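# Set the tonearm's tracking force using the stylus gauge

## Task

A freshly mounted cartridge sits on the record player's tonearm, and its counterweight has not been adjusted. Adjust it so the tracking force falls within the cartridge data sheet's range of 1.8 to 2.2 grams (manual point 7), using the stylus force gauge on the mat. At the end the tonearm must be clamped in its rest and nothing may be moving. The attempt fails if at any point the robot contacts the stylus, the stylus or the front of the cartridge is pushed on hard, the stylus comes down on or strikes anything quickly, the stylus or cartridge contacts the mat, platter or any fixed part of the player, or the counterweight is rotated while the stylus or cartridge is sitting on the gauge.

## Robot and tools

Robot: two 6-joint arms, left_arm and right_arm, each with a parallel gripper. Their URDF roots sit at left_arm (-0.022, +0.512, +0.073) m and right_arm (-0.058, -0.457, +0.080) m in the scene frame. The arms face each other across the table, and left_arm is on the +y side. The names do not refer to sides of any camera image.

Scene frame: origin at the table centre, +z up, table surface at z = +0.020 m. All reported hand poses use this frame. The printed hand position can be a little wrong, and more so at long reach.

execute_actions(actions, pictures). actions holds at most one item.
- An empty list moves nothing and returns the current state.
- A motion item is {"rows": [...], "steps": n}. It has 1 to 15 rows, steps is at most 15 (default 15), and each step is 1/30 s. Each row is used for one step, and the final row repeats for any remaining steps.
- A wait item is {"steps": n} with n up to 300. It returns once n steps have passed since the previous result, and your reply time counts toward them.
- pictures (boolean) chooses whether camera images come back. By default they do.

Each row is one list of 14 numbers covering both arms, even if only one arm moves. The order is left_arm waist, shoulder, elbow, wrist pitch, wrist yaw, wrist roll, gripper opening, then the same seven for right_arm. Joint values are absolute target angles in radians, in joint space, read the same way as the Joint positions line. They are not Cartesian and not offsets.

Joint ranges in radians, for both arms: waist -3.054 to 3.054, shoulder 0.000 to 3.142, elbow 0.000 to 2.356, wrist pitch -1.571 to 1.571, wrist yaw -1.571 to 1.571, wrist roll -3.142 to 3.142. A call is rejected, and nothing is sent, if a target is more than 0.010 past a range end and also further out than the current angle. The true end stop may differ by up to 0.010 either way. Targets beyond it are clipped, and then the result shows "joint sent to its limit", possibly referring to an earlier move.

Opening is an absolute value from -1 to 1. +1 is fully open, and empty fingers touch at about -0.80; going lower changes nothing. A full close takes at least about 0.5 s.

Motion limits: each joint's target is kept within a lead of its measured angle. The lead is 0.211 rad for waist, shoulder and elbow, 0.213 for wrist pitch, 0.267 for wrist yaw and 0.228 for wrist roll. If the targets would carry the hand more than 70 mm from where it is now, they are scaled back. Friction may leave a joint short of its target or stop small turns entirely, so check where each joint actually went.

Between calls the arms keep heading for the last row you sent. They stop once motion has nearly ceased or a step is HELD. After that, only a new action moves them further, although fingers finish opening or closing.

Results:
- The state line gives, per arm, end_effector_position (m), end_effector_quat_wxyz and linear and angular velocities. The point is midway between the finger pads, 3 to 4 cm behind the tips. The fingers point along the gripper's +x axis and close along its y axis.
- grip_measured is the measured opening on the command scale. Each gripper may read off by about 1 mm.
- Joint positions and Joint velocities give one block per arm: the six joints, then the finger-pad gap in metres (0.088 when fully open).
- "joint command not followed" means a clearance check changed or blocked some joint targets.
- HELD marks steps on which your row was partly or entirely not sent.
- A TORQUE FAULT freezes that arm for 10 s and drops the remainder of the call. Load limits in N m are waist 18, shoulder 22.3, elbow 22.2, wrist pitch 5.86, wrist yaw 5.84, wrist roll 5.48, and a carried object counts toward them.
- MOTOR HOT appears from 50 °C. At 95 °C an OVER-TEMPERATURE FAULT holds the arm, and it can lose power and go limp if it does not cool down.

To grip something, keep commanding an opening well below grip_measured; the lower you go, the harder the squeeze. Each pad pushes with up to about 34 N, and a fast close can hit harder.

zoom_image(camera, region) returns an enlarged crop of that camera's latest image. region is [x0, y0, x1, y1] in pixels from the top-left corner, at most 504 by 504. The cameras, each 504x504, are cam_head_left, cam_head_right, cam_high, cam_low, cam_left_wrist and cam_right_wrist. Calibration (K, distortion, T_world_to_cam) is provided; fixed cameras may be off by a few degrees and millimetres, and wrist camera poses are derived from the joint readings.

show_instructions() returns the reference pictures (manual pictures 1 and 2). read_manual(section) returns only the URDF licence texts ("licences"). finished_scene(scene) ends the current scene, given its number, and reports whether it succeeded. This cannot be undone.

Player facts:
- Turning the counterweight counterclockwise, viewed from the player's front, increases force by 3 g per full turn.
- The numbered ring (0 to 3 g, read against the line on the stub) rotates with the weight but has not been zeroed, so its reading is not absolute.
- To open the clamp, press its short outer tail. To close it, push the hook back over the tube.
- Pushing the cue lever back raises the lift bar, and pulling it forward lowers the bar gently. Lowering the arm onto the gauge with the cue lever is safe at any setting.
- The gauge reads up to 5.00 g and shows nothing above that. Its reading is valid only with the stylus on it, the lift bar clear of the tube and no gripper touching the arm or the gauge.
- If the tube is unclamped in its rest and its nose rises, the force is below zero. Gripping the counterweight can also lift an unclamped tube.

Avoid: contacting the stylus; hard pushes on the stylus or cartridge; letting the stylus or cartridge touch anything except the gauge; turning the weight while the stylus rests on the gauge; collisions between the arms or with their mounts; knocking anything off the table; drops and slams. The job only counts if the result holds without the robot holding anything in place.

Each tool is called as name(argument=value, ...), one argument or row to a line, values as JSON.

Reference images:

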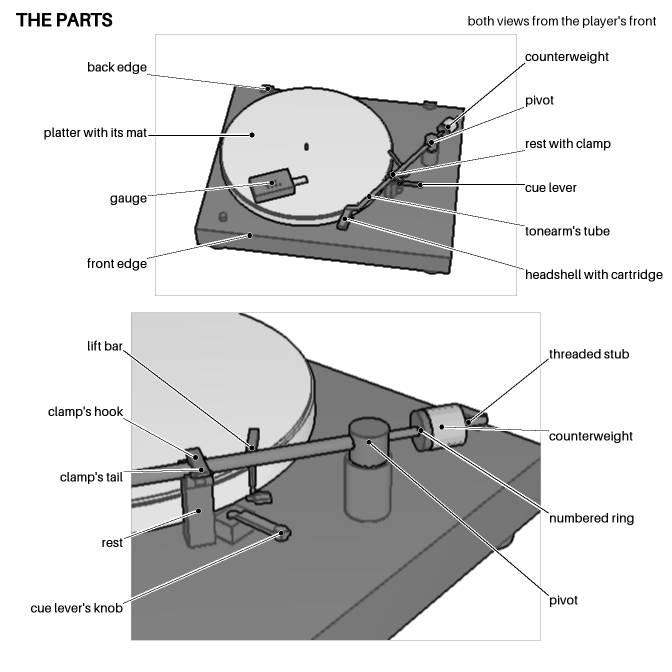

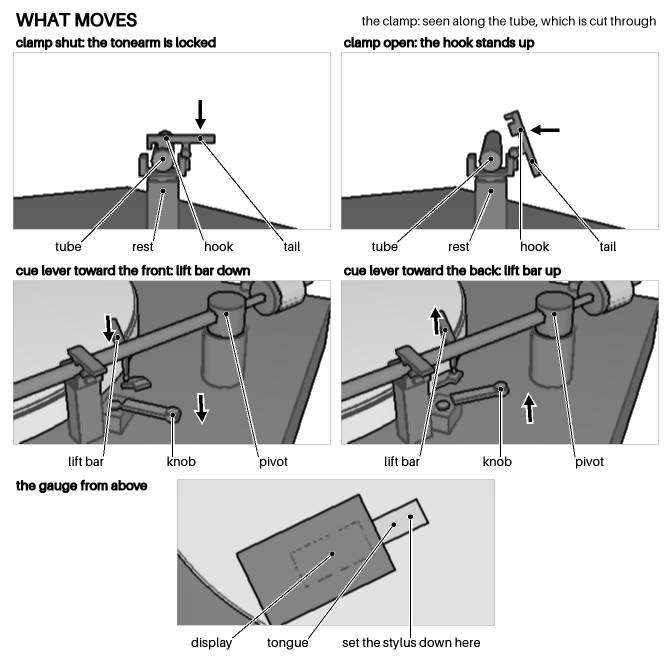

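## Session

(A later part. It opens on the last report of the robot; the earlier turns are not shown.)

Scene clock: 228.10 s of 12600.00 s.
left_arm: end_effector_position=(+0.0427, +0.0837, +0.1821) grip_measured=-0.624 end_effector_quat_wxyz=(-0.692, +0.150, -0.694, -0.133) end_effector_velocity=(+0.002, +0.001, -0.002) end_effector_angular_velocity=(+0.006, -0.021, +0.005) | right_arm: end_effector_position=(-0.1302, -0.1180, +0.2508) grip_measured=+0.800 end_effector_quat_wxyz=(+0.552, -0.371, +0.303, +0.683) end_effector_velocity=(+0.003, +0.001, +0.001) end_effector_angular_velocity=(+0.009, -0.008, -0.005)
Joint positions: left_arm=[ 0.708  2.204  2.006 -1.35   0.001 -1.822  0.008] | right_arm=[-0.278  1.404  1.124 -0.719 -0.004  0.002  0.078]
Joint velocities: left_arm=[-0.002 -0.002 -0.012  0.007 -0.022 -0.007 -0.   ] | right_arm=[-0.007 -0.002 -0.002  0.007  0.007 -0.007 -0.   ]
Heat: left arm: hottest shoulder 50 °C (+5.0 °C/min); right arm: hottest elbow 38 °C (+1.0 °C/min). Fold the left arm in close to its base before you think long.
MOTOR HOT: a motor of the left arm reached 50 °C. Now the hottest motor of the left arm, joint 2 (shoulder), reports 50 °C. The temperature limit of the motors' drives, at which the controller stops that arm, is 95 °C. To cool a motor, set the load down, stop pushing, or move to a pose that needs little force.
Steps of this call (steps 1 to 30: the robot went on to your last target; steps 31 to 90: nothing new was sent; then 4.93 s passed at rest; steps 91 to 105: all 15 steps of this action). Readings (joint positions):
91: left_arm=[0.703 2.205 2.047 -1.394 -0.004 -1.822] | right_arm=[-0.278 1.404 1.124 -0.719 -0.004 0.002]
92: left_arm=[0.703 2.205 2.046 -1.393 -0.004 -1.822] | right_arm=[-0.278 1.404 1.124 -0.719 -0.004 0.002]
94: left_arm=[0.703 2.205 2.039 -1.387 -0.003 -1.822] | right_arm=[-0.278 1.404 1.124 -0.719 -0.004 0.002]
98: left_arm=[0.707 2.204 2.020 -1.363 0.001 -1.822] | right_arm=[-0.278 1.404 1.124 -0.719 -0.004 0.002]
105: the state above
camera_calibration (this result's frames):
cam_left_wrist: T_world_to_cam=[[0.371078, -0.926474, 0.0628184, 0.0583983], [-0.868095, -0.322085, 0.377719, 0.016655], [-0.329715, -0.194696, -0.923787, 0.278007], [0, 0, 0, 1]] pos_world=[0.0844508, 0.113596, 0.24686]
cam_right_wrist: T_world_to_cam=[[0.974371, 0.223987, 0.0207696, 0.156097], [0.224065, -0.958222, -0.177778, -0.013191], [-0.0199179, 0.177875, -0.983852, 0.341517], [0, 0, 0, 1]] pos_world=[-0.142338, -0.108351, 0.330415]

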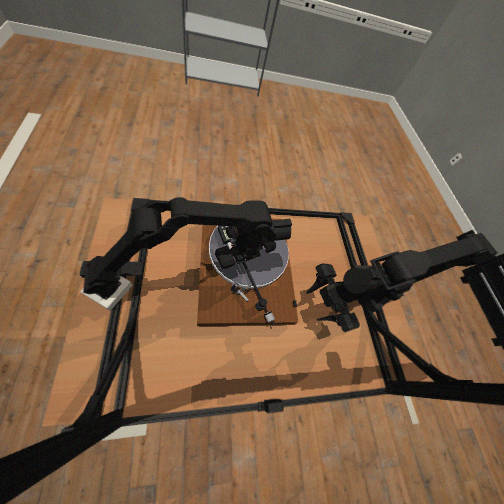

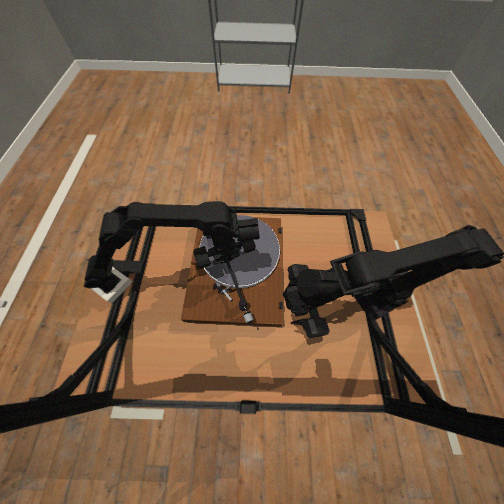

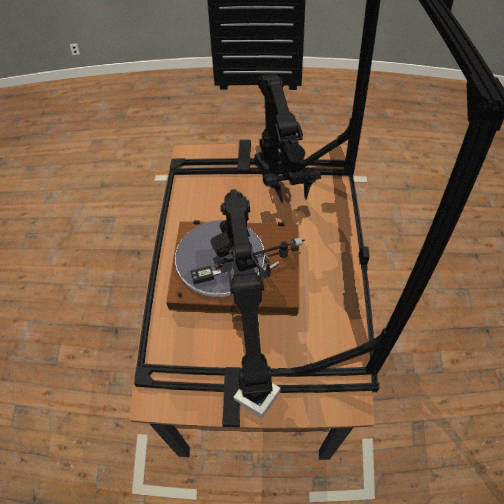

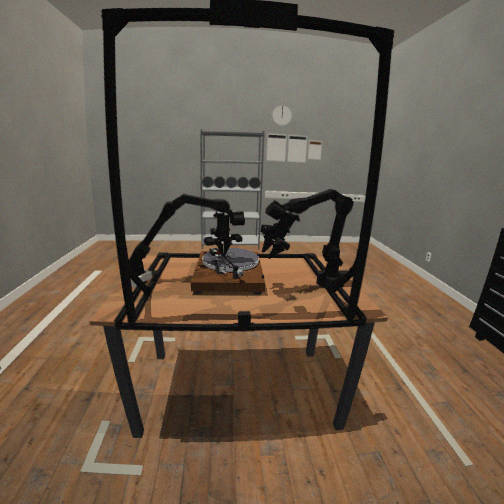

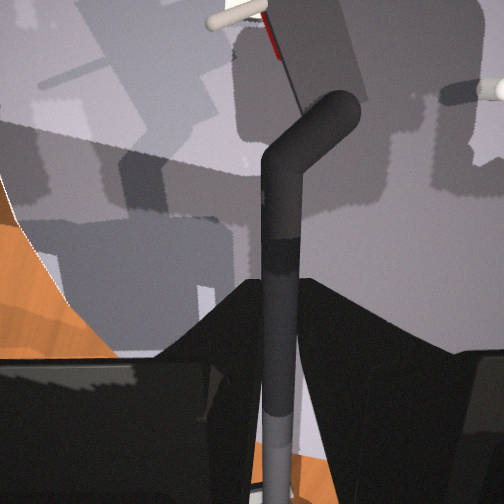

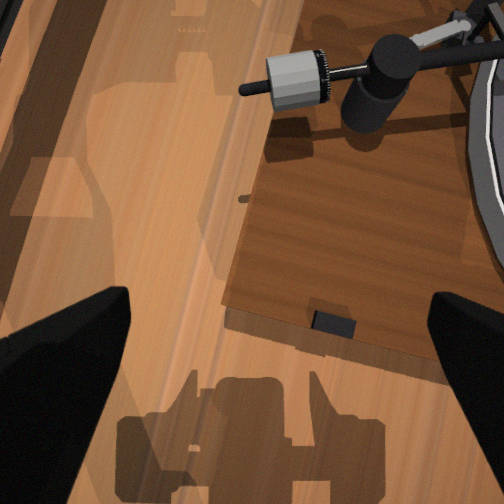

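execute_actions(
  actions=[
    {"rows": [[0.706,2.2,2.04,-1.385,0,-1.822,-0.68,-0.277,1.4,1.12,-0.72,0,0,0.8],[0.706,2.2,2.04,-1.385,0,-1.822,-0.68,-0.277,1.4,1.12,-0.72,0,0,0.8],[0.706,2.2,2.04,-1.385,0,-1.822,-0.68,-0.277,1.4,1.12,-0.72,0,0,0.8],[0.706,2.2,2.04,-1.385,0,-1.822,-0.68,-0.277,1.4,1.12,-0.72,0,0,0.8],[0.706,2.2,2.04,-1.385,0,-1.822,-0.68,-0.277,1.4,1.12,-0.72,0,0,0.8],[0.7,2.19,2.03,-1.386,0,-1.83,-0.68,-0.277,1.4,1.12,-0.72,0,0,0.8],[0.695,2.186,2.02,-1.386,0,-1.84,-0.68,-0.277,1.4,1.12,-0.72,0,0,0.8],[0.691,2.184,2.008,-1.386,0,-1.845,-0.68,-0.277,1.4,1.12,-0.72,0,0,0.8]], "steps": 15},
  ],
  pictures=false,
)

execute_actions(
  actions=[
    {"steps": 10},
  ],
)

Scene clock: 235.20 s of 12600.00 s.
left_arm: end_effector_position=(+0.0405, +0.0874, +0.1858) grip_measured=-0.624 end_effector_quat_wxyz=(-0.694, +0.150, -0.690, -0.145) end_effector_velocity=(-0.000, +0.002, +0.002) end_effector_angular_velocity=(+0.005, -0.021, +0.029) | right_arm: end_effector_position=(-0.1302, -0.1180, +0.2509) grip_measured=+0.800 end_effector_quat_wxyz=(+0.552, -0.371, +0.303, +0.683) end_effector_velocity=(-0.002, +0.000, +0.001) end_effector_angular_velocity=(+0.007, +0.004, +0.013)
Joint positions: left_arm=[ 0.701  2.202  2.019 -1.38  -0.006 -1.846  0.008] | right_arm=[-0.278  1.403  1.124 -0.719 -0.004  0.002  0.078]
Joint velocities: left_arm=[-0.007 -0.007 -0.002 -0.007 -0.022 -0.037 -0.   ] | right_arm=[ 0.002 -0.002 -0.002  0.007 -0.007 -0.007 -0.   ]
Heat: left arm: hottest shoulder 51 °C (+6.0 °C/min); right arm: hottest elbow 38 °C (+1.0 °C/min). Fold the left arm in close to its base before you think long.
MOTOR HOT: still on. Now the hottest motor of the left arm, joint 2 (shoulder), reports 51 °C; a drive's own limit is 95 °C.
Steps of this call (steps 1 to 15: the robot went on to your last target; steps 16 to 90: nothing new was sent; then 3.60 s passed at rest; steps 91 to 105: all 15 steps of this action). Readings (joint positions):
91: left_arm=[0.707 2.204 2.004 -1.350 0.001 -1.822] | right_arm=[-0.278 1.403 1.124 -0.719 -0.004 0.002]
92: left_arm=[0.707 2.204 2.009 -1.355 -0.000 -1.823] | right_arm=[-0.278 1.403 1.124 -0.719 -0.004 0.002]
94: left_arm=[0.705 2.204 2.016 -1.367 -0.001 -1.826] | right_arm=[-0.278 1.403 1.124 -0.719 -0.004 0.002]
98: left_arm=[0.703 2.204 2.020 -1.377 -0.005 -1.836] | right_arm=[-0.278 1.403 1.124 -0.719 -0.004 0.002]
105: the state above

Scene clock: 235.53 s of 12600.00 s.
left_arm: end_effector_position=(+0.0403, +0.0875, +0.1862) grip_measured=-0.624 end_effector_quat_wxyz=(-0.694, +0.151, -0.689, -0.145) end_effector_velocity=(+0.002, +0.002, +0.002) end_effector_angular_velocity=(+0.005, -0.021, +0.020) | right_arm: end_effector_position=(-0.1302, -0.1180, +0.2509) grip_measured=+0.800 end_effector_quat_wxyz=(+0.552, -0.371, +0.303, +0.683) end_effector_velocity=(+0.002, -0.002, +0.001) end_effector_angular_velocity=(-0.003, +0.002, +0.003)
Joint positions: left_arm=[ 0.701  2.201  2.018 -1.38  -0.006 -1.847  0.008] | right_arm=[-0.278  1.403  1.124 -0.719 -0.004  0.002  0.078]
Joint velocities: left_arm=[-0.002 -0.007 -0.002 -0.007 -0.022 -0.022  0.   ] | right_arm=[-0.007 -0.007 -0.002 -0.007 -0.007 -0.007 -0.   ]
Heat: left arm: hottest shoulder 51 °C (+6.1 °C/min); right arm: hottest elbow 38 °C (+1.0 °C/min). Fold the left arm in close to its base before you think long.
MOTOR HOT: still on. Now the hottest motor of the left arm, joint 2 (shoulder), reports 51 °C; a drive's own limit is 95 °C.
Steps of this call (steps 1 to 10: the robot went on to your last target). Readings (joint positions):
1: left_arm=[0.701 2.202 2.019 -1.380 -0.006 -1.846] | right_arm=[-0.278 1.403 1.124 -0.719 -0.004 0.002]
2: left_arm=[0.701 2.202 2.018 -1.380 -0.006 -1.846] | right_arm=[-0.278 1.403 1.124 -0.719 -0.004 0.002]
4: left_arm=[0.701 2.202 2.018 -1.380 -0.006 -1.847] | right_arm=[-0.278 1.403 1.124 -0.719 -0.004 0.002]
8: left_arm=[0.701 2.202 2.018 -1.380 -0.006 -1.847] | right_arm=[-0.278 1.403 1.124 -0.719 -0.004 0.002]
10: the state above
camera_calibration (this result's frames):
cam_left_wrist: T_world_to_cam=[[0.387839, -0.920404, 0.0493633, 0.0638396], [-0.863631, -0.344159, 0.368371, 0.0176997], [-0.322061, -0.1855, -0.928368, 0.281417], [0, 0, 0, 1]] pos_world=[0.08116, 0.117053, 0.251587]
cam_right_wrist: T_world_to_cam=[[0.974372, 0.223979, 0.0207765, 0.156092], [0.224051, -0.958156, -0.178153, -0.0130938], [-0.0199954, 0.178242, -0.983783, 0.341661], [0, 0, 0, 1]] pos_world=[-0.142327, -0.108406, 0.330544]

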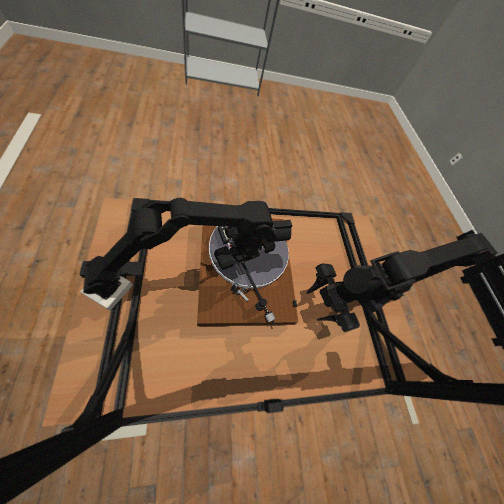

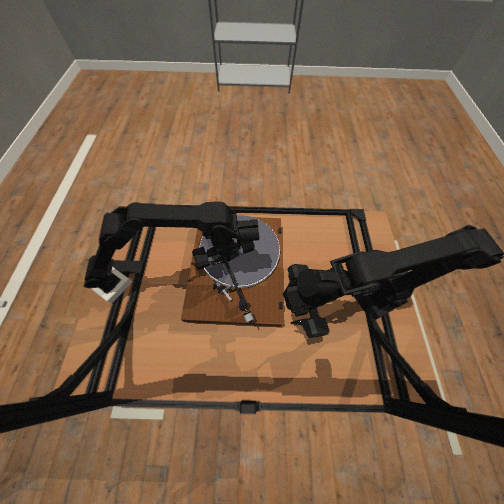

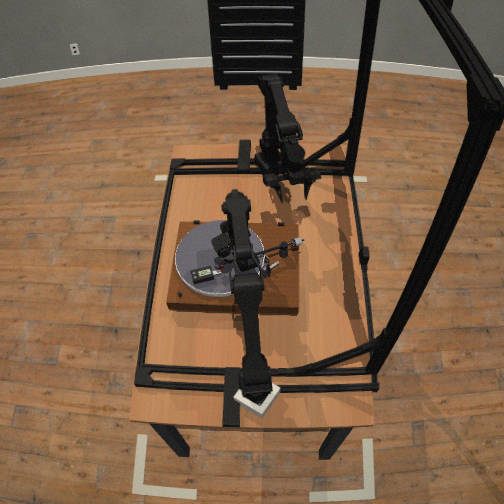

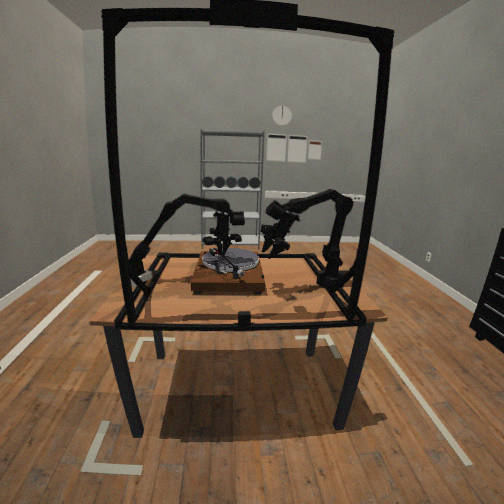

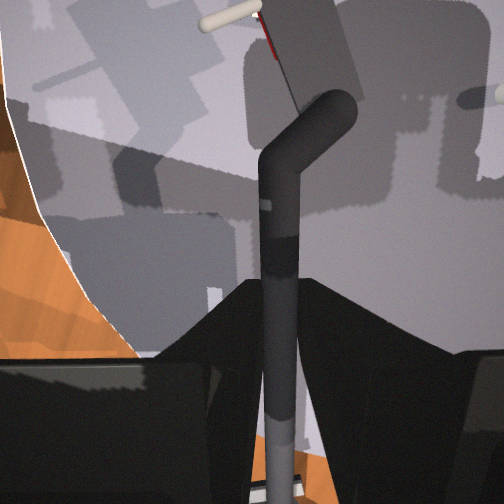

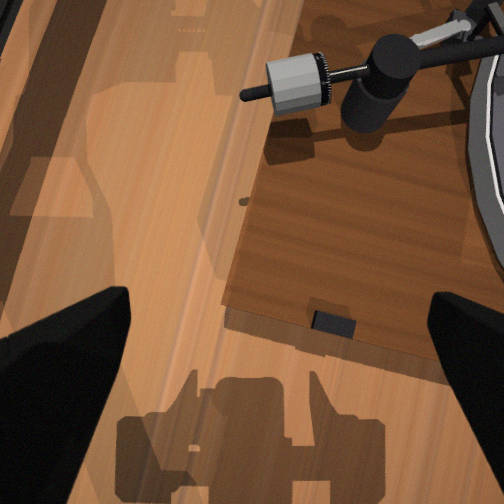

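execute_actions(
  actions=[
    {"rows": [[0.701,2.201,2.005,-1.372,0,-1.847,-0.68,-0.277,1.4,1.12,-0.72,0,0,0.8],[0.701,2.201,2.005,-1.372,0,-1.847,-0.68,-0.277,1.4,1.12,-0.72,0,0,0.8],[0.701,2.201,2.005,-1.372,0,-1.847,-0.68,-0.277,1.4,1.12,-0.72,0,0,0.8],[0.701,2.201,2.005,-1.372,0,-1.847,-0.68,-0.277,1.4,1.12,-0.72,0,0,0.8],[0.701,2.201,2.005,-1.372,0,-1.847,-0.65,-0.277,1.4,1.12,-0.72,0,0,0.8],[0.701,2.201,2.005,-1.372,0,-1.847,-0.64,-0.277,1.4,1.12,-0.72,0,0,0.8],[0.701,2.201,2.005,-1.372,0,-1.847,-0.63,-0.277,1.4,1.12,-0.72,0,0,0.8],[0.701,2.201,2.005,-1.372,0,-1.847,-0.625,-0.277,1.4,1.12,-0.72,0,0,0.8],[0.701,2.201,2.005,-1.372,0,-1.847,-0.62,-0.277,1.4,1.12,-0.72,0,0,0.8],[0.701,2.201,2.005,-1.372,0,-1.847,-0.61,-0.277,1.4,1.12,-0.72,0,0,0.8],[0.701,2.201,2.005,-1.372,0,-1.847,-0.6,-0.277,1.4,1.12,-0.72,0,0,0.8],[0.701,2.201,2.005,-1.372,0,-1.847,-0.55,-0.277,1.4,1.12,-0.72,0,0,0.8],[0.701,2.201,2.005,-1.372,0,-1.847,-0.45,-0.277,1.4,1.12,-0.72,0,0,0.8],[0.701,2.201,2.005,-1.372,0,-1.847,-0.3,-0.277,1.4,1.12,-0.72,0,0,0.8]], "steps": 15},
  ],
  pictures=false,
)

execute_actions(
  actions=[
    {"rows": [[0.701,2.201,2.005,-1.372,0,-1.847,-0.3,-0.277,1.4,1.12,-0.72,0,0,0.8],[0.701,2.201,2.005,-1.372,0,-1.847,-0.3,-0.277,1.4,1.12,-0.72,0,0,0.8],[0.701,2.201,2.005,-1.372,0,-1.847,-0.3,-0.277,1.4,1.12,-0.72,0,0,0.8],[0.701,2.201,2.005,-1.372,0,-1.847,-0.3,-0.277,1.4,1.12,-0.72,0,0,0.8],[0.701,2.201,2.1,-1.46,0,-1.847,-0.3,-0.277,1.4,1.12,-0.72,0,0,0.8],[0.701,2.201,2.1,-1.46,0,-1.847,-0.3,-0.277,1.4,1.12,-0.72,0,0,0.8],[0.701,2.201,2.1,-1.46,0,-1.847,-0.3,-0.277,1.4,1.12,-0.72,0,0,0.8],[0.701,2.201,2.21,-1.565,0,-1.847,-0.3,-0.277,1.4,1.12,-0.72,0,0,0.8]], "steps": 15},
  ],
  pictures=false,
)

execute_actions(
  actions=[
    {"steps": 12},
  ],
)

Scene clock: 248.40 s of 12600.00 s.
left_arm: end_effector_position=(+0.0402, +0.0870, +0.1862) grip_measured=-0.431 end_effector_quat_wxyz=(-0.692, +0.153, -0.691, -0.144) end_effector_velocity=(-0.003, +0.003, -0.001) end_effector_angular_velocity=(+0.011, +0.009, +0.019) | right_arm: end_effector_position=(-0.1302, -0.1180, +0.2508) grip_measured=+0.800 end_effector_quat_wxyz=(+0.552, -0.371, +0.303, +0.683) end_effector_velocity=(+0.000, -0.001, -0.001) end_effector_angular_velocity=(-0.005, -0.011, +0.005)
Joint positions: left_arm=[ 0.702  2.199  2.015 -1.374 -0.002 -1.847  0.018] | right_arm=[-0.278  1.403  1.124 -0.719 -0.003  0.002  0.078]
Joint velocities: left_arm=[-0.002 -0.002 -0.007 -0.007  0.007 -0.022  0.081] | right_arm=[ 0.002  0.002  0.002 -0.007  0.007 -0.007 -0.   ]
Heat: left arm: hottest shoulder 54 °C (+8.1 °C/min); right arm: hottest elbow 38 °C (+1.0 °C/min). Fold the left arm in close to its base before you think long.
MOTOR HOT: still on. Now the hottest motor of the left arm, joint 2 (shoulder), reports 54 °C; a drive's own limit is 95 °C.
Steps of this call (steps 1 to 15: the robot went on to your last target; steps 16 to 90: nothing new was sent; then 9.37 s passed at rest; steps 91 to 105: all 15 steps of this action). Readings (joint positions):
91: left_arm=[0.701 2.199 2.018 -1.380 -0.006 -1.847] | right_arm=[-0.278 1.403 1.124 -0.719 -0.003 0.002]
92: left_arm=[0.701 2.199 2.018 -1.379 -0.006 -1.847] | right_arm=[-0.278 1.403 1.124 -0.719 -0.003 0.002]
94: left_arm=[0.701 2.199 2.016 -1.377 -0.005 -1.847] | right_arm=[-0.278 1.403 1.124 -0.719 -0.003 0.002]
98: left_arm=[0.702 2.199 2.016 -1.374 -0.005 -1.847] | right_arm=[-0.278 1.403 1.124 -0.719 -0.003 0.002]
105: the state above

Scene clock: 248.90 s of 12600.00 s.
left_arm: end_effector_position=(+0.0393, +0.0932, +0.2320) grip_measured=-0.301 end_effector_quat_wxyz=(-0.692, +0.154, -0.691, -0.143) end_effector_velocity=(-0.001, +0.010, +0.010) end_effector_angular_velocity=(+0.037, -0.002, -0.010) | right_arm: end_effector_position=(-0.1302, -0.1180, +0.2508) grip_measured=+0.800 end_effector_quat_wxyz=(+0.552, -0.371, +0.303, +0.683) end_effector_velocity=(-0.002, -0.003, +0.001) end_effector_angular_velocity=(-0.005, +0.014, +0.016)
Joint positions: left_arm=[ 0.702  2.199  2.198 -1.555 -0.002 -1.847  0.024] | right_arm=[-0.278  1.403  1.124 -0.719 -0.003  0.002  0.078]
Joint velocities: left_arm=[-0.002  0.002  0.046 -0.081 -0.007  0.007  0.   ] | right_arm=[-0.002 -0.007 -0.002 -0.007 -0.022 -0.007 -0.   ]
Heat: left arm: hottest shoulder 54 °C (+8.1 °C/min); right arm: hottest elbow 38 °C (+1.0 °C/min). Fold the left arm in close to its base before you think long.
MOTOR HOT: still on. Now the hottest motor of the left arm, joint 2 (shoulder), reports 54 °C; a drive's own limit is 95 °C.
Steps of this call (steps 1 to 15: all 15 steps of this action). Readings (joint positions):
1: left_arm=[0.702 2.199 2.015 -1.374 -0.002 -1.847] | right_arm=[-0.278 1.403 1.124 -0.719 -0.003 0.002]
2: left_arm=[0.702 2.199 2.015 -1.374 -0.002 -1.847] | right_arm=[-0.278 1.403 1.124 -0.719 -0.003 0.002]
4: left_arm=[0.702 2.199 2.015 -1.374 -0.002 -1.847] | right_arm=[-0.278 1.403 1.124 -0.719 -0.003 0.002]
8: left_arm=[0.702 2.205 2.087 -1.464 -0.002 -1.847] | right_arm=[-0.278 1.403 1.124 -0.719 -0.003 0.002]
15: the state above

Scene clock: 249.30 s of 12600.00 s.
left_arm: end_effector_position=(+0.0391, +0.0945, +0.2326) grip_measured=-0.300 end_effector_quat_wxyz=(-0.692, +0.152, -0.691, -0.145) end_effector_velocity=(-0.001, +0.006, +0.002) end_effector_angular_velocity=(+0.018, -0.005, -0.024) | right_arm: end_effector_position=(-0.1302, -0.1180, +0.2508) grip_measured=+0.800 end_effector_quat_wxyz=(+0.552, -0.371, +0.303, +0.683) end_effector_velocity=(+0.004, -0.005, -0.003) end_effector_angular_velocity=(-0.017, -0.026, -0.003)
Joint positions: left_arm=[ 0.702  2.199  2.2   -1.563 -0.002 -1.847  0.024] | right_arm=[-0.278  1.403  1.124 -0.719 -0.003  0.002  0.078]
Joint velocities: left_arm=[-0.002 -0.007 -0.002 -0.022 -0.007  0.022  0.   ] | right_arm=[ 0.002 -0.007 -0.007 -0.022  0.022 -0.007 -0.   ]
Heat: left arm: hottest shoulder 54 °C (+8.0 °C/min); right arm: hottest elbow 38 °C (+1.0 °C/min). Fold the left arm in close to its base before you think long.
MOTOR HOT: still on. Now the hottest motor of the left arm, joint 2 (shoulder), reports 54 °C; a drive's own limit is 95 °C.
Steps of this call (steps 1 to 12: the robot went on to your last target). Readings (joint positions):
1: left_arm=[0.702 2.199 2.198 -1.557 -0.002 -1.847] | right_arm=[-0.278 1.403 1.124 -0.719 -0.003 0.002]
2: left_arm=[0.702 2.199 2.198 -1.559 -0.002 -1.847] | right_arm=[-0.278 1.403 1.124 -0.719 -0.003 0.002]
4: left_arm=[0.702 2.199 2.199 -1.561 -0.002 -1.847] | right_arm=[-0.278 1.403 1.124 -0.719 -0.003 0.002]
8: left_arm=[0.702 2.199 2.200 -1.562 -0.002 -1.847] | right_arm=[-0.278 1.403 1.124 -0.719 -0.003 0.002]
12: the state above
camera_calibration (this result's frames):
cam_left_wrist: T_world_to_cam=[[0.389417, -0.9197, 0.0500562, 0.0681623], [-0.861541, -0.344495, 0.372921, 0.000844583], [-0.325731, -0.188347, -0.926512, 0.325377], [0, 0, 0, 1]] pos_world=[0.0801696, 0.124264, 0.297739]
cam_right_wrist: T_world_to_cam=[[0.97441, 0.223785, 0.0210903, 0.155942], [0.223922, -0.958257, -0.177771, -0.0133171], [-0.0195724, 0.177944, -0.983846, 0.341569], [0, 0, 0, 1]] pos_world=[-0.142284, -0.108439, 0.330395]

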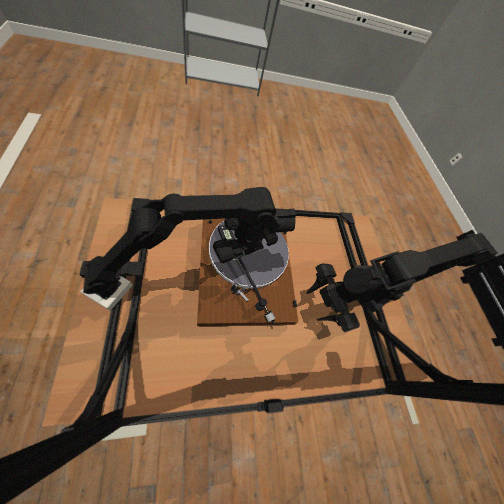

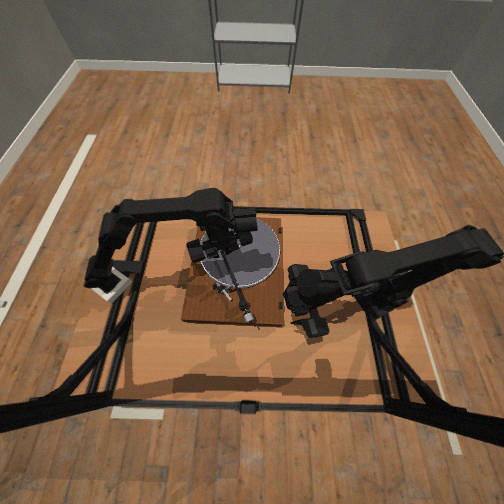

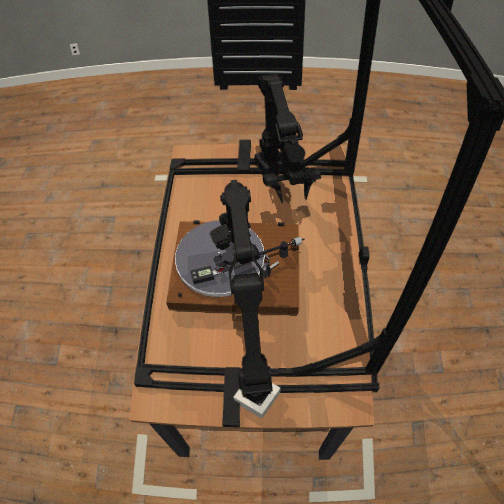

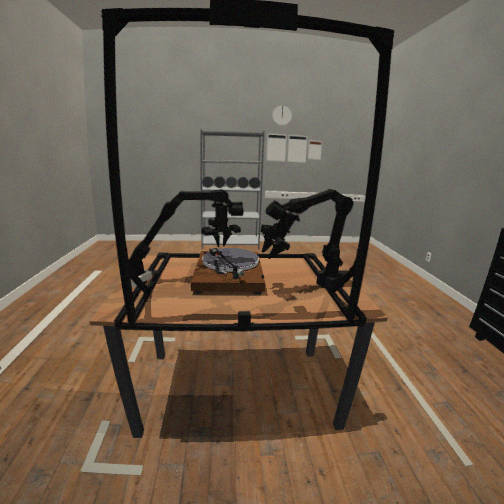

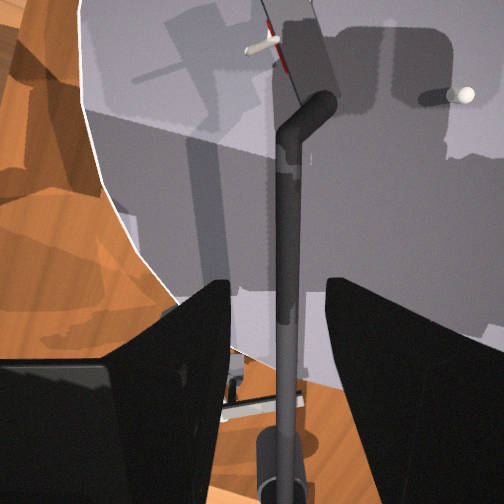

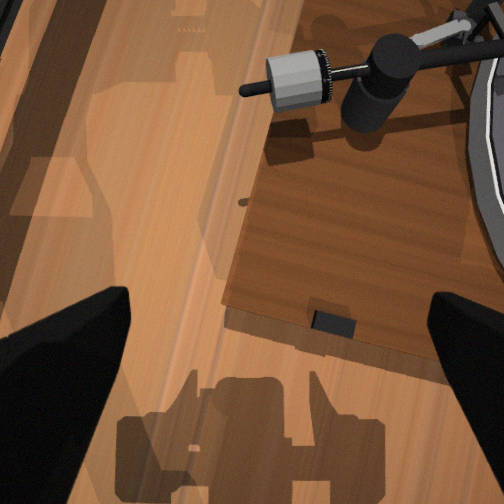

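execute_actions(
  actions=[
    {"rows": [[0.78,1.95,1.95,-1.4,0,-1.0,0.9,-0.277,1.4,1.12,-0.72,0,0,0.8]], "steps": 10},
  ],
  pictures=false,
)

execute_actions(
  actions=[
    {"rows": [[0.86,1.7236,1.5866,-1.063,0,0,0.9,-0.277,1.4,1.12,-0.72,0,0,0.8]], "steps": 15},
  ],
  pictures=false,
)

execute_actions(
  actions=[
    {"steps": 15},
  ],
)

Scene clock: 254.67 s of 12600.00 s.
left_arm: end_effector_position=(+0.0689, +0.1203, +0.2743) grip_measured=+0.868 end_effector_quat_wxyz=(-0.722, +0.016, -0.682, +0.113) end_effector_velocity=(-0.013, +0.005, -0.007) end_effector_angular_velocity=(+0.084, -0.363, -1.922) | right_arm: end_effector_position=(-0.1301, -0.1181, +0.2508) grip_measured=+0.800 end_effector_quat_wxyz=(+0.552, -0.371, +0.303, +0.683) end_effector_velocity=(+0.000, -0.002, -0.001) end_effector_angular_velocity=(-0.008, +0.001, +0.008)
Joint positions: left_arm=[ 0.785  1.949  1.976 -1.407 -0.001 -1.203  0.082] | right_arm=[-0.278  1.403  1.124 -0.719 -0.003  0.001  0.078]
Joint velocities: left_arm=[-0.032 -0.046 -0.095  0.051 -0.007  1.927  0.173] | right_arm=[-0.002 -0.002 -0.002 -0.007 -0.007 -0.007 -0.   ]
Heat: left arm: hottest shoulder 54 °C (+7.1 °C/min); right arm: hottest elbow 38 °C (+0.0 °C/min). Fold the left arm in close to its base before you think long.
MOTOR HOT: still on. Now the hottest motor of the left arm, joint 2 (shoulder), reports 54 °C; a drive's own limit is 95 °C.
Steps of this call (steps 1 to 15: the robot went on to your last target; steps 16 to 90: nothing new was sent; then 2.03 s passed at rest; steps 91 to 100: all 10 steps of this action). Readings (joint positions):
91: left_arm=[0.706 2.166 2.159 -1.518 0.002 -1.796] | right_arm=[-0.278 1.403 1.124 -0.719 -0.003 0.001]
92: left_arm=[0.717 2.124 2.095 -1.475 0.004 -1.728] | right_arm=[-0.278 1.403 1.124 -0.719 -0.003 0.001]
94: left_arm=[0.750 2.049 2.015 -1.452 0.002 -1.599] | right_arm=[-0.278 1.403 1.124 -0.719 -0.003 0.001]
98: left_arm=[0.786 1.961 1.982 -1.412 -0.001 -1.335] | right_arm=[-0.278 1.403 1.124 -0.719 -0.003 0.001]
100: the state above

Scene clock: 255.17 s of 12600.00 s.
left_arm: end_effector_position=(+0.0958, +0.1381, +0.2600) grip_measured=+0.900 end_effector_quat_wxyz=(+0.698, +0.259, +0.507, -0.434) end_effector_velocity=(-0.002, -0.007, +0.001) end_effector_angular_velocity=(+0.174, -0.652, -1.808) | right_arm: end_effector_position=(-0.1301, -0.1181, +0.2508) grip_measured=+0.800 end_effector_quat_wxyz=(+0.552, -0.371, +0.303, +0.683) end_effector_velocity=(+0.003, -0.005, -0.005) end_effector_angular_velocity=(-0.024, -0.015, -0.000)
Joint positions: left_arm=[ 0.862  1.733  1.598 -1.067 -0.001 -0.22   0.083] | right_arm=[-0.278  1.403  1.124 -0.719 -0.003  0.001  0.078]
Joint velocities: left_arm=[-0.002 -0.002 -0.007  0.037  0.022  1.927  0.   ] | right_arm=[-0.002 -0.002 -0.007 -0.022  0.007 -0.007  0.   ]
Heat: left arm: hottest shoulder 54 °C (+7.0 °C/min); right arm: hottest elbow 38 °C (+0.0 °C/min). Fold the left arm in close to its base before you think long.
MOTOR HOT: still on. Now the hottest motor of the left arm, joint 2 (shoulder), reports 54 °C; a drive's own limit is 95 °C.
Steps of this call (steps 1 to 15: all 15 steps of this action). Readings (joint positions):
1: left_arm=[0.789 1.913 1.931 -1.346 0.002 -1.137] | right_arm=[-0.278 1.403 1.124 -0.719 -0.003 0.001]
2: left_arm=[0.801 1.874 1.865 -1.281 0.004 -1.072] | right_arm=[-0.278 1.403 1.124 -0.719 -0.003 0.001]
4: left_arm=[0.833 1.799 1.743 -1.174 0.002 -0.940] | right_arm=[-0.278 1.403 1.124 -0.719 -0.003 0.001]
8: left_arm=[0.862 1.734 1.633 -1.092 -0.001 -0.680] | right_arm=[-0.278 1.403 1.124 -0.719 -0.003 0.001]
15: the state above

Scene clock: 255.67 s of 12600.00 s.
left_arm: end_effector_position=(+0.0958, +0.1380, +0.2598) grip_measured=+0.900 end_effector_quat_wxyz=(+0.666, +0.333, +0.457, -0.486) end_effector_velocity=(-0.001, +0.002, +0.001) end_effector_angular_velocity=(+0.007, -0.013, -0.020) | right_arm: end_effector_position=(-0.1301, -0.1181, +0.2508) grip_measured=+0.800 end_effector_quat_wxyz=(+0.552, -0.371, +0.303, +0.683) end_effector_velocity=(+0.000, -0.002, -0.001) end_effector_angular_velocity=(-0.008, +0.001, +0.008)
Joint positions: left_arm=[ 0.862  1.733  1.596 -1.065 -0.001 -0.005  0.083] | right_arm=[-0.278  1.403  1.124 -0.719 -0.003  0.001  0.078]
Joint velocities: left_arm=[-0.002 -0.007 -0.002 -0.007 -0.007  0.022  0.   ] | right_arm=[-0.002 -0.002 -0.002 -0.007 -0.007 -0.007 -0.   ]
Heat: left arm: hottest shoulder 54 °C (+7.1 °C/min); right arm: hottest elbow 38 °C (+0.0 °C/min). Fold the left arm in close to its base before you think long.
MOTOR HOT: still on. Now the hottest motor of the left arm, joint 2 (shoulder), reports 54 °C; a drive's own limit is 95 °C.
Steps of this call (steps 1 to 15: the robot went on to your last target). Readings (joint positions):
1: left_arm=[0.862 1.733 1.597 -1.066 -0.001 -0.156] | right_arm=[-0.278 1.403 1.124 -0.719 -0.003 0.001]
2: left_arm=[0.862 1.733 1.597 -1.066 -0.001 -0.108] | right_arm=[-0.278 1.403 1.124 -0.719 -0.003 0.001]
4: left_arm=[0.862 1.733 1.597 -1.066 -0.001 -0.054] | right_arm=[-0.278 1.403 1.124 -0.719 -0.003 0.001]
8: left_arm=[0.862 1.733 1.597 -1.065 -0.001 -0.016] | right_arm=[-0.278 1.403 1.124 -0.719 -0.003 0.001]
15: the state above
camera_calibration (this result's frames):
cam_left_wrist: T_world_to_cam=[[-0.961617, -0.272678, 0.0306397, 0.129935], [-0.272411, 0.962098, 0.0126698, -0.0886019], [-0.0329332, 0.00383697, -0.99945, 0.341594], [0, 0, 0, 1]] pos_world=[0.112061, 0.119363, 0.338548]
cam_right_wrist: T_world_to_cam=[[0.974333, 0.224104, 0.0212898, 0.155922], [0.22428, -0.958244, -0.177392, -0.0134408], [-0.0193535, 0.177614, -0.98391, 0.341543], [0, 0, 0, 1]] pos_world=[-0.142295, -0.108485, 0.330344]

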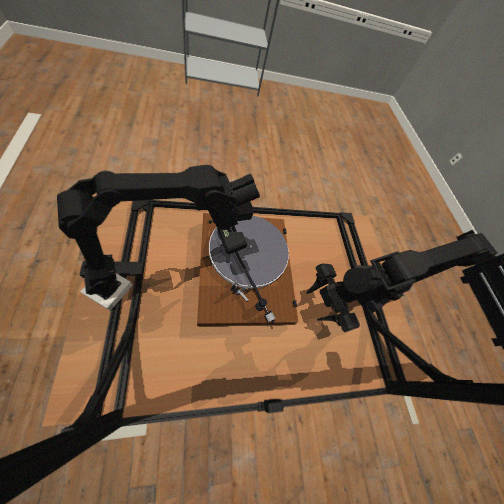

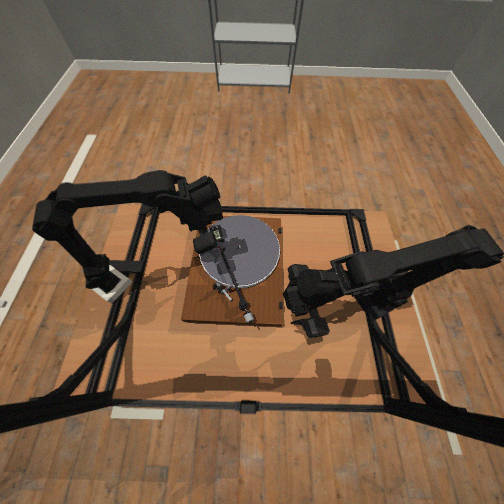

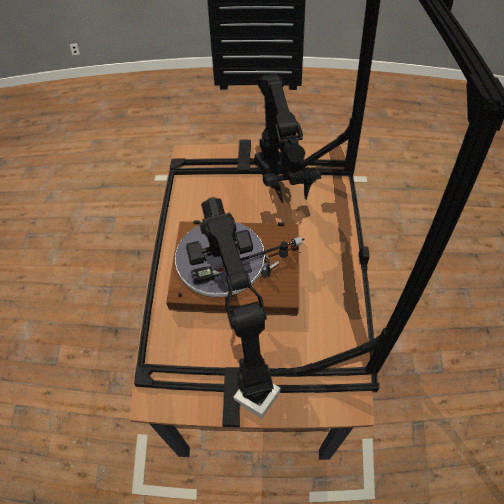

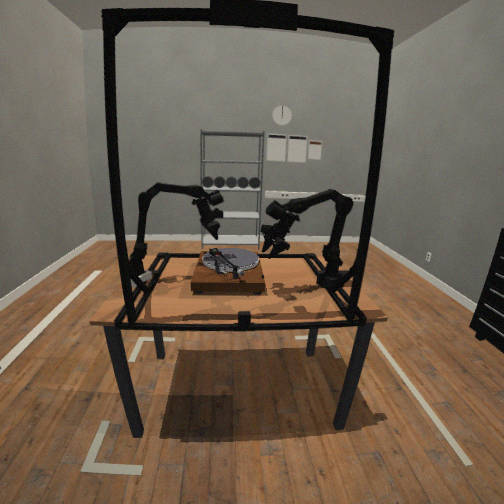

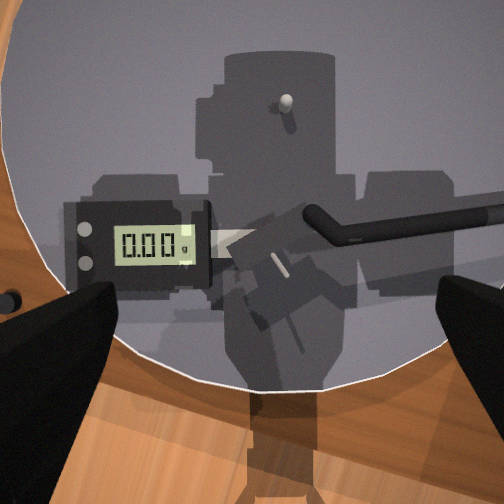

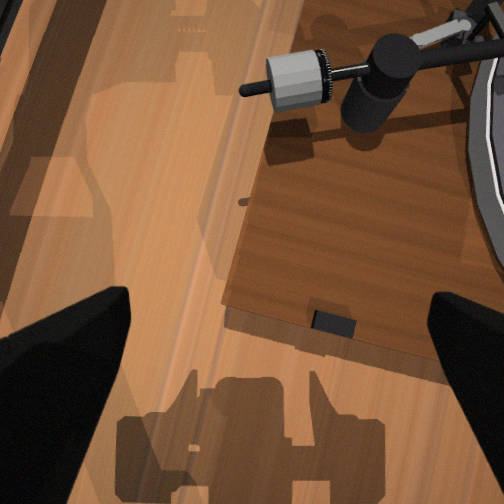

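zoom_image(
  camera="cam_left_wrist",
  region=[190, 190, 350, 300],
)

Region (190, 190, 350, 300) of cam_left_wrist's 504x504 image, scaled by 3.150, with more detail than that image has; it fills the top 346 rows of this view, and the rest is white.

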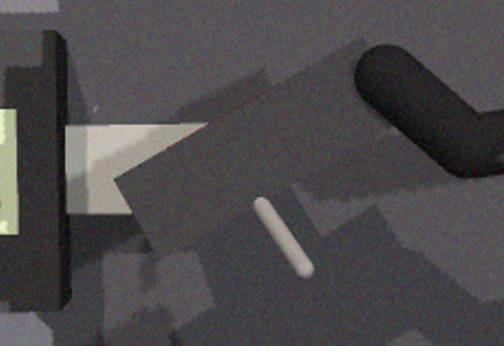

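execute_actions(
  actions=[
    {"rows": [[0.202,1.75,1.45,-0.75,-0.5,0,-0.9,-0.277,1.4,1.12,-0.72,0,0,0.8]], "steps": 15},
  ],
  pictures=false,
)

execute_actions(
  actions=[
    {"rows": [[0.202,1.75,1.45,-0.75,-0.5,0,-0.9,-0.277,1.4,1.12,-0.72,0,0,0.8],[0.202,1.75,1.45,-0.75,-0.5,0,-0.9,-0.277,1.4,1.12,-0.72,0,0,0.8],[0.202,1.75,1.45,-0.75,-0.5,0,-0.9,-0.277,1.4,1.12,-0.72,0,0,0.8],[0.202,1.832,1.34,-0.567,-0.5,0,-0.9,-0.277,1.4,1.12,-0.72,0,0,0.8]], "steps": 15},
  ],
  pictures=false,
)

execute_actions(
  actions=[
    {"steps": 10},
  ],
)

Scene clock: 287.37 s of 12600.00 s.
left_arm: end_effector_position=(-0.1048, +0.0938, +0.2479) grip_measured=-0.800 end_effector_quat_wxyz=(+0.650, +0.468, +0.178, -0.571) end_effector_velocity=(-0.031, +0.013, -0.002) end_effector_angular_velocity=(-0.020, -0.105, -0.052) | right_arm: end_effector_position=(-0.1303, -0.1182, +0.2507) grip_measured=+0.800 end_effector_quat_wxyz=(+0.552, -0.371, +0.303, +0.683) end_effector_velocity=(+0.002, -0.001, +0.001) end_effector_angular_velocity=(-0.000, -0.010, -0.000)
Joint positions: left_arm=[ 0.196  1.757  1.461 -0.754 -0.488 -0.003  0.   ] | right_arm=[-0.278  1.403  1.123 -0.719 -0.003  0.001  0.078]
Joint velocities: left_arm=[-0.12  -0.002 -0.032  0.007 -0.125 -0.007  0.   ] | right_arm=[-0.002 -0.002  0.002 -0.007  0.007 -0.007 -0.   ]
Heat: left arm: hottest shoulder 52 °C (+2.0 °C/min); right arm: hottest elbow 39 °C (+1.0 °C/min). Fold the left arm in close to its base before you think long.
MOTOR HOT: still on. Now the hottest motor of the left arm, joint 2 (shoulder), reports 52 °C; a drive's own limit is 95 °C.
Steps of this call (steps 1 to 15: the robot went on to your last target; steps 16 to 90: nothing new was sent; then 28.20 s passed at rest; steps 91 to 105: all 15 steps of this action). Readings (joint positions):
91: left_arm=[0.845 1.732 1.571 -1.017 -0.070 -0.004] | right_arm=[-0.278 1.403 1.123 -0.719 -0.003 0.001]
92: left_arm=[0.802 1.728 1.540 -0.948 -0.159 -0.004] | right_arm=[-0.278 1.403 1.123 -0.719 -0.003 0.001]
94: left_arm=[0.688 1.737 1.499 -0.846 -0.312 -0.004] | right_arm=[-0.278 1.403 1.123 -0.719 -0.003 0.001]
98: left_arm=[0.451 1.756 1.464 -0.777 -0.448 -0.003] | right_arm=[-0.278 1.403 1.123 -0.719 -0.003 0.001]
105: the state above

Scene clock: 287.87 s of 12600.00 s.
left_arm: end_effector_position=(-0.1044, +0.0831, +0.1936) grip_measured=-0.799 end_effector_quat_wxyz=(+0.653, +0.474, +0.179, -0.564) end_effector_velocity=(-0.003, -0.007, +0.018) end_effector_angular_velocity=(-0.084, +0.034, +0.018) | right_arm: end_effector_position=(-0.1303, -0.1182, +0.2507) grip_measured=+0.800 end_effector_quat_wxyz=(+0.552, -0.371, +0.303, +0.683) end_effector_velocity=(+0.002, -0.000, -0.001) end_effector_angular_velocity=(-0.008, +0.001, +0.003)
Joint positions: left_arm=[ 0.202  1.837  1.343 -0.569 -0.5   -0.003  0.   ] | right_arm=[-0.278  1.403  1.123 -0.719 -0.003  0.001  0.078]
Joint velocities: left_arm=[-0.002 -0.032 -0.002  0.051 -0.007 -0.022  0.   ] | right_arm=[-0.007  0.002  0.002 -0.007 -0.007 -0.007 -0.   ]
Heat: left arm: hottest shoulder 52 °C (+2.0 °C/min); right arm: hottest elbow 39 °C (+1.0 °C/min). Fold the left arm in close to its base before you think long.
MOTOR HOT: still on. Now the hottest motor of the left arm, joint 2 (shoulder), reports 52 °C; a drive's own limit is 95 °C.
Steps of this call (steps 1 to 15: all 15 steps of this action). Readings (joint positions):
1: left_arm=[0.195 1.757 1.460 -0.754 -0.491 -0.003] | right_arm=[-0.278 1.403 1.123 -0.719 -0.003 0.001]
2: left_arm=[0.196 1.757 1.460 -0.754 -0.494 -0.003] | right_arm=[-0.278 1.403 1.123 -0.719 -0.003 0.001]
4: left_arm=[0.200 1.762 1.440 -0.709 -0.499 -0.003] | right_arm=[-0.278 1.403 1.123 -0.719 -0.003 0.001]
8: left_arm=[0.202 1.804 1.375 -0.603 -0.501 -0.003] | right_arm=[-0.278 1.403 1.123 -0.719 -0.003 0.001]
15: the state above

Scene clock: 288.20 s of 12600.00 s.
left_arm: end_effector_position=(-0.1044, +0.0829, +0.1939) grip_measured=-0.799 end_effector_quat_wxyz=(+0.653, +0.473, +0.178, -0.564) end_effector_velocity=(+0.001, +0.002, +0.002) end_effector_angular_velocity=(-0.002, -0.003, +0.007) | right_arm: end_effector_position=(-0.1303, -0.1182, +0.2507) grip_measured=+0.800 end_effector_quat_wxyz=(+0.552, -0.371, +0.303, +0.683) end_effector_velocity=(+0.001, -0.005, -0.003) end_effector_angular_velocity=(-0.022, -0.002, +0.008)
Joint positions: left_arm=[ 0.202  1.836  1.343 -0.568 -0.5   -0.003  0.   ] | right_arm=[-0.278  1.403  1.123 -0.719 -0.003  0.001  0.078]
Joint velocities: left_arm=[-0.002 -0.007 -0.002 -0.007 -0.007 -0.007  0.   ] | right_arm=[-0.002 -0.002 -0.002 -0.022 -0.007 -0.007 -0.   ]
Heat: left arm: hottest shoulder 52 °C (+2.0 °C/min); right arm: hottest elbow 39 °C (+1.0 °C/min). Fold the left arm in close to its base before you think long.
MOTOR HOT: still on. Now the hottest motor of the left arm, joint 2 (shoulder), reports 52 °C; a drive's own limit is 95 °C.
Steps of this call (steps 1 to 10: the robot went on to your last target). Readings (joint positions):
1: left_arm=[0.202 1.836 1.343 -0.568 -0.500 -0.003] | right_arm=[-0.278 1.403 1.123 -0.719 -0.003 0.001]
2: left_arm=[0.202 1.836 1.343 -0.568 -0.500 -0.003] | right_arm=[-0.278 1.403 1.123 -0.719 -0.003 0.001]
4: left_arm=[0.202 1.836 1.343 -0.568 -0.500 -0.003] | right_arm=[-0.278 1.403 1.123 -0.719 -0.003 0.001]
8: left_arm=[0.202 1.836 1.343 -0.568 -0.500 -0.003] | right_arm=[-0.278 1.403 1.123 -0.719 -0.003 0.001]
10: the state above
camera_calibration (this result's frames):
cam_left_wrist: T_world_to_cam=[[-0.90982, 0.123685, -0.396144, -0.0203202], [0.198414, 0.968031, -0.153456, -0.00841285], [0.364499, -0.218218, -0.905274, 0.311047], [0, 0, 0, 1]] pos_world=[-0.130195, 0.0785333, 0.272242]
cam_right_wrist: T_world_to_cam=[[0.974247, 0.224476, 0.0212898, 0.156089], [0.224645, -0.958158, -0.177392, -0.0134811], [-0.0194212, 0.177607, -0.98391, 0.341537], [0, 0, 0, 1]] pos_world=[-0.142408, -0.108614, 0.330327]

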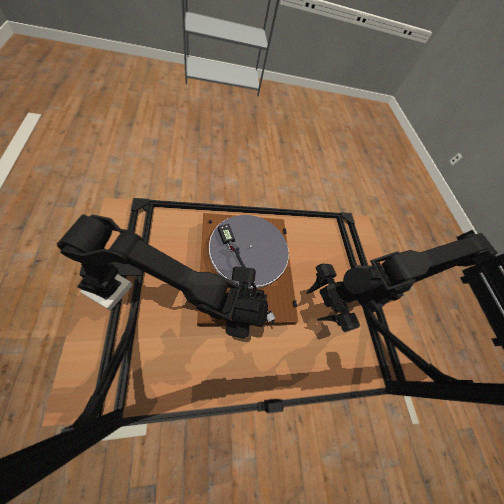

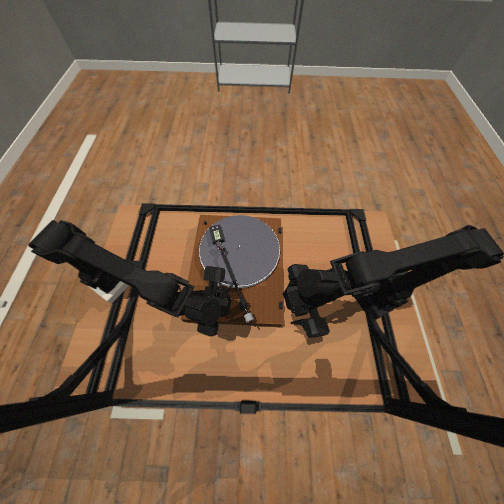

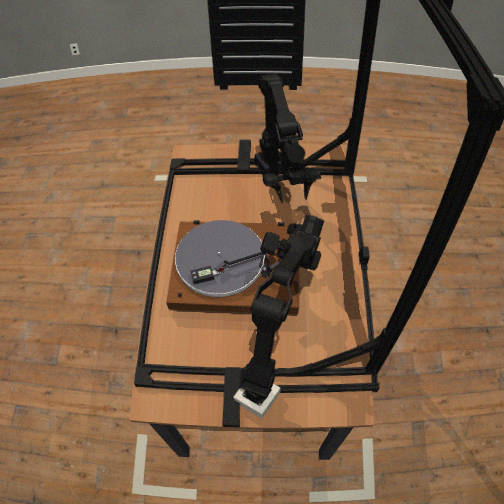

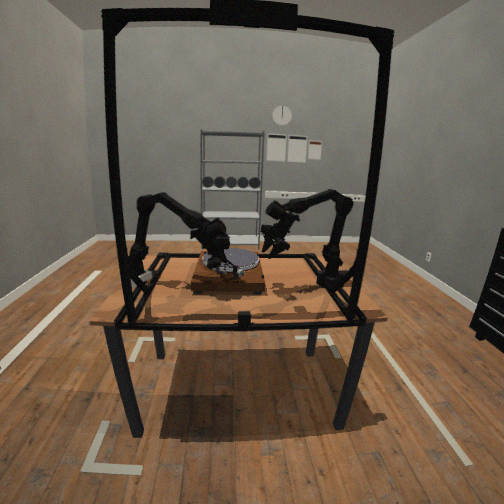

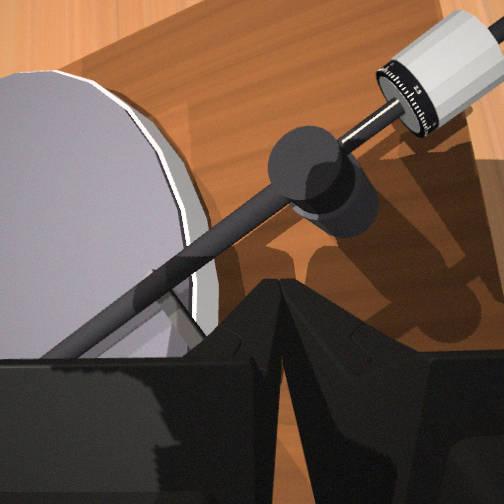

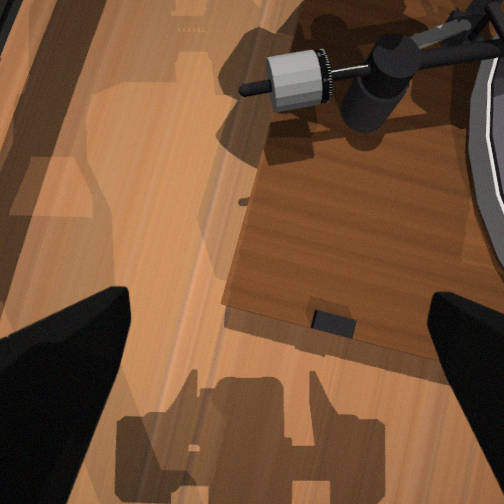

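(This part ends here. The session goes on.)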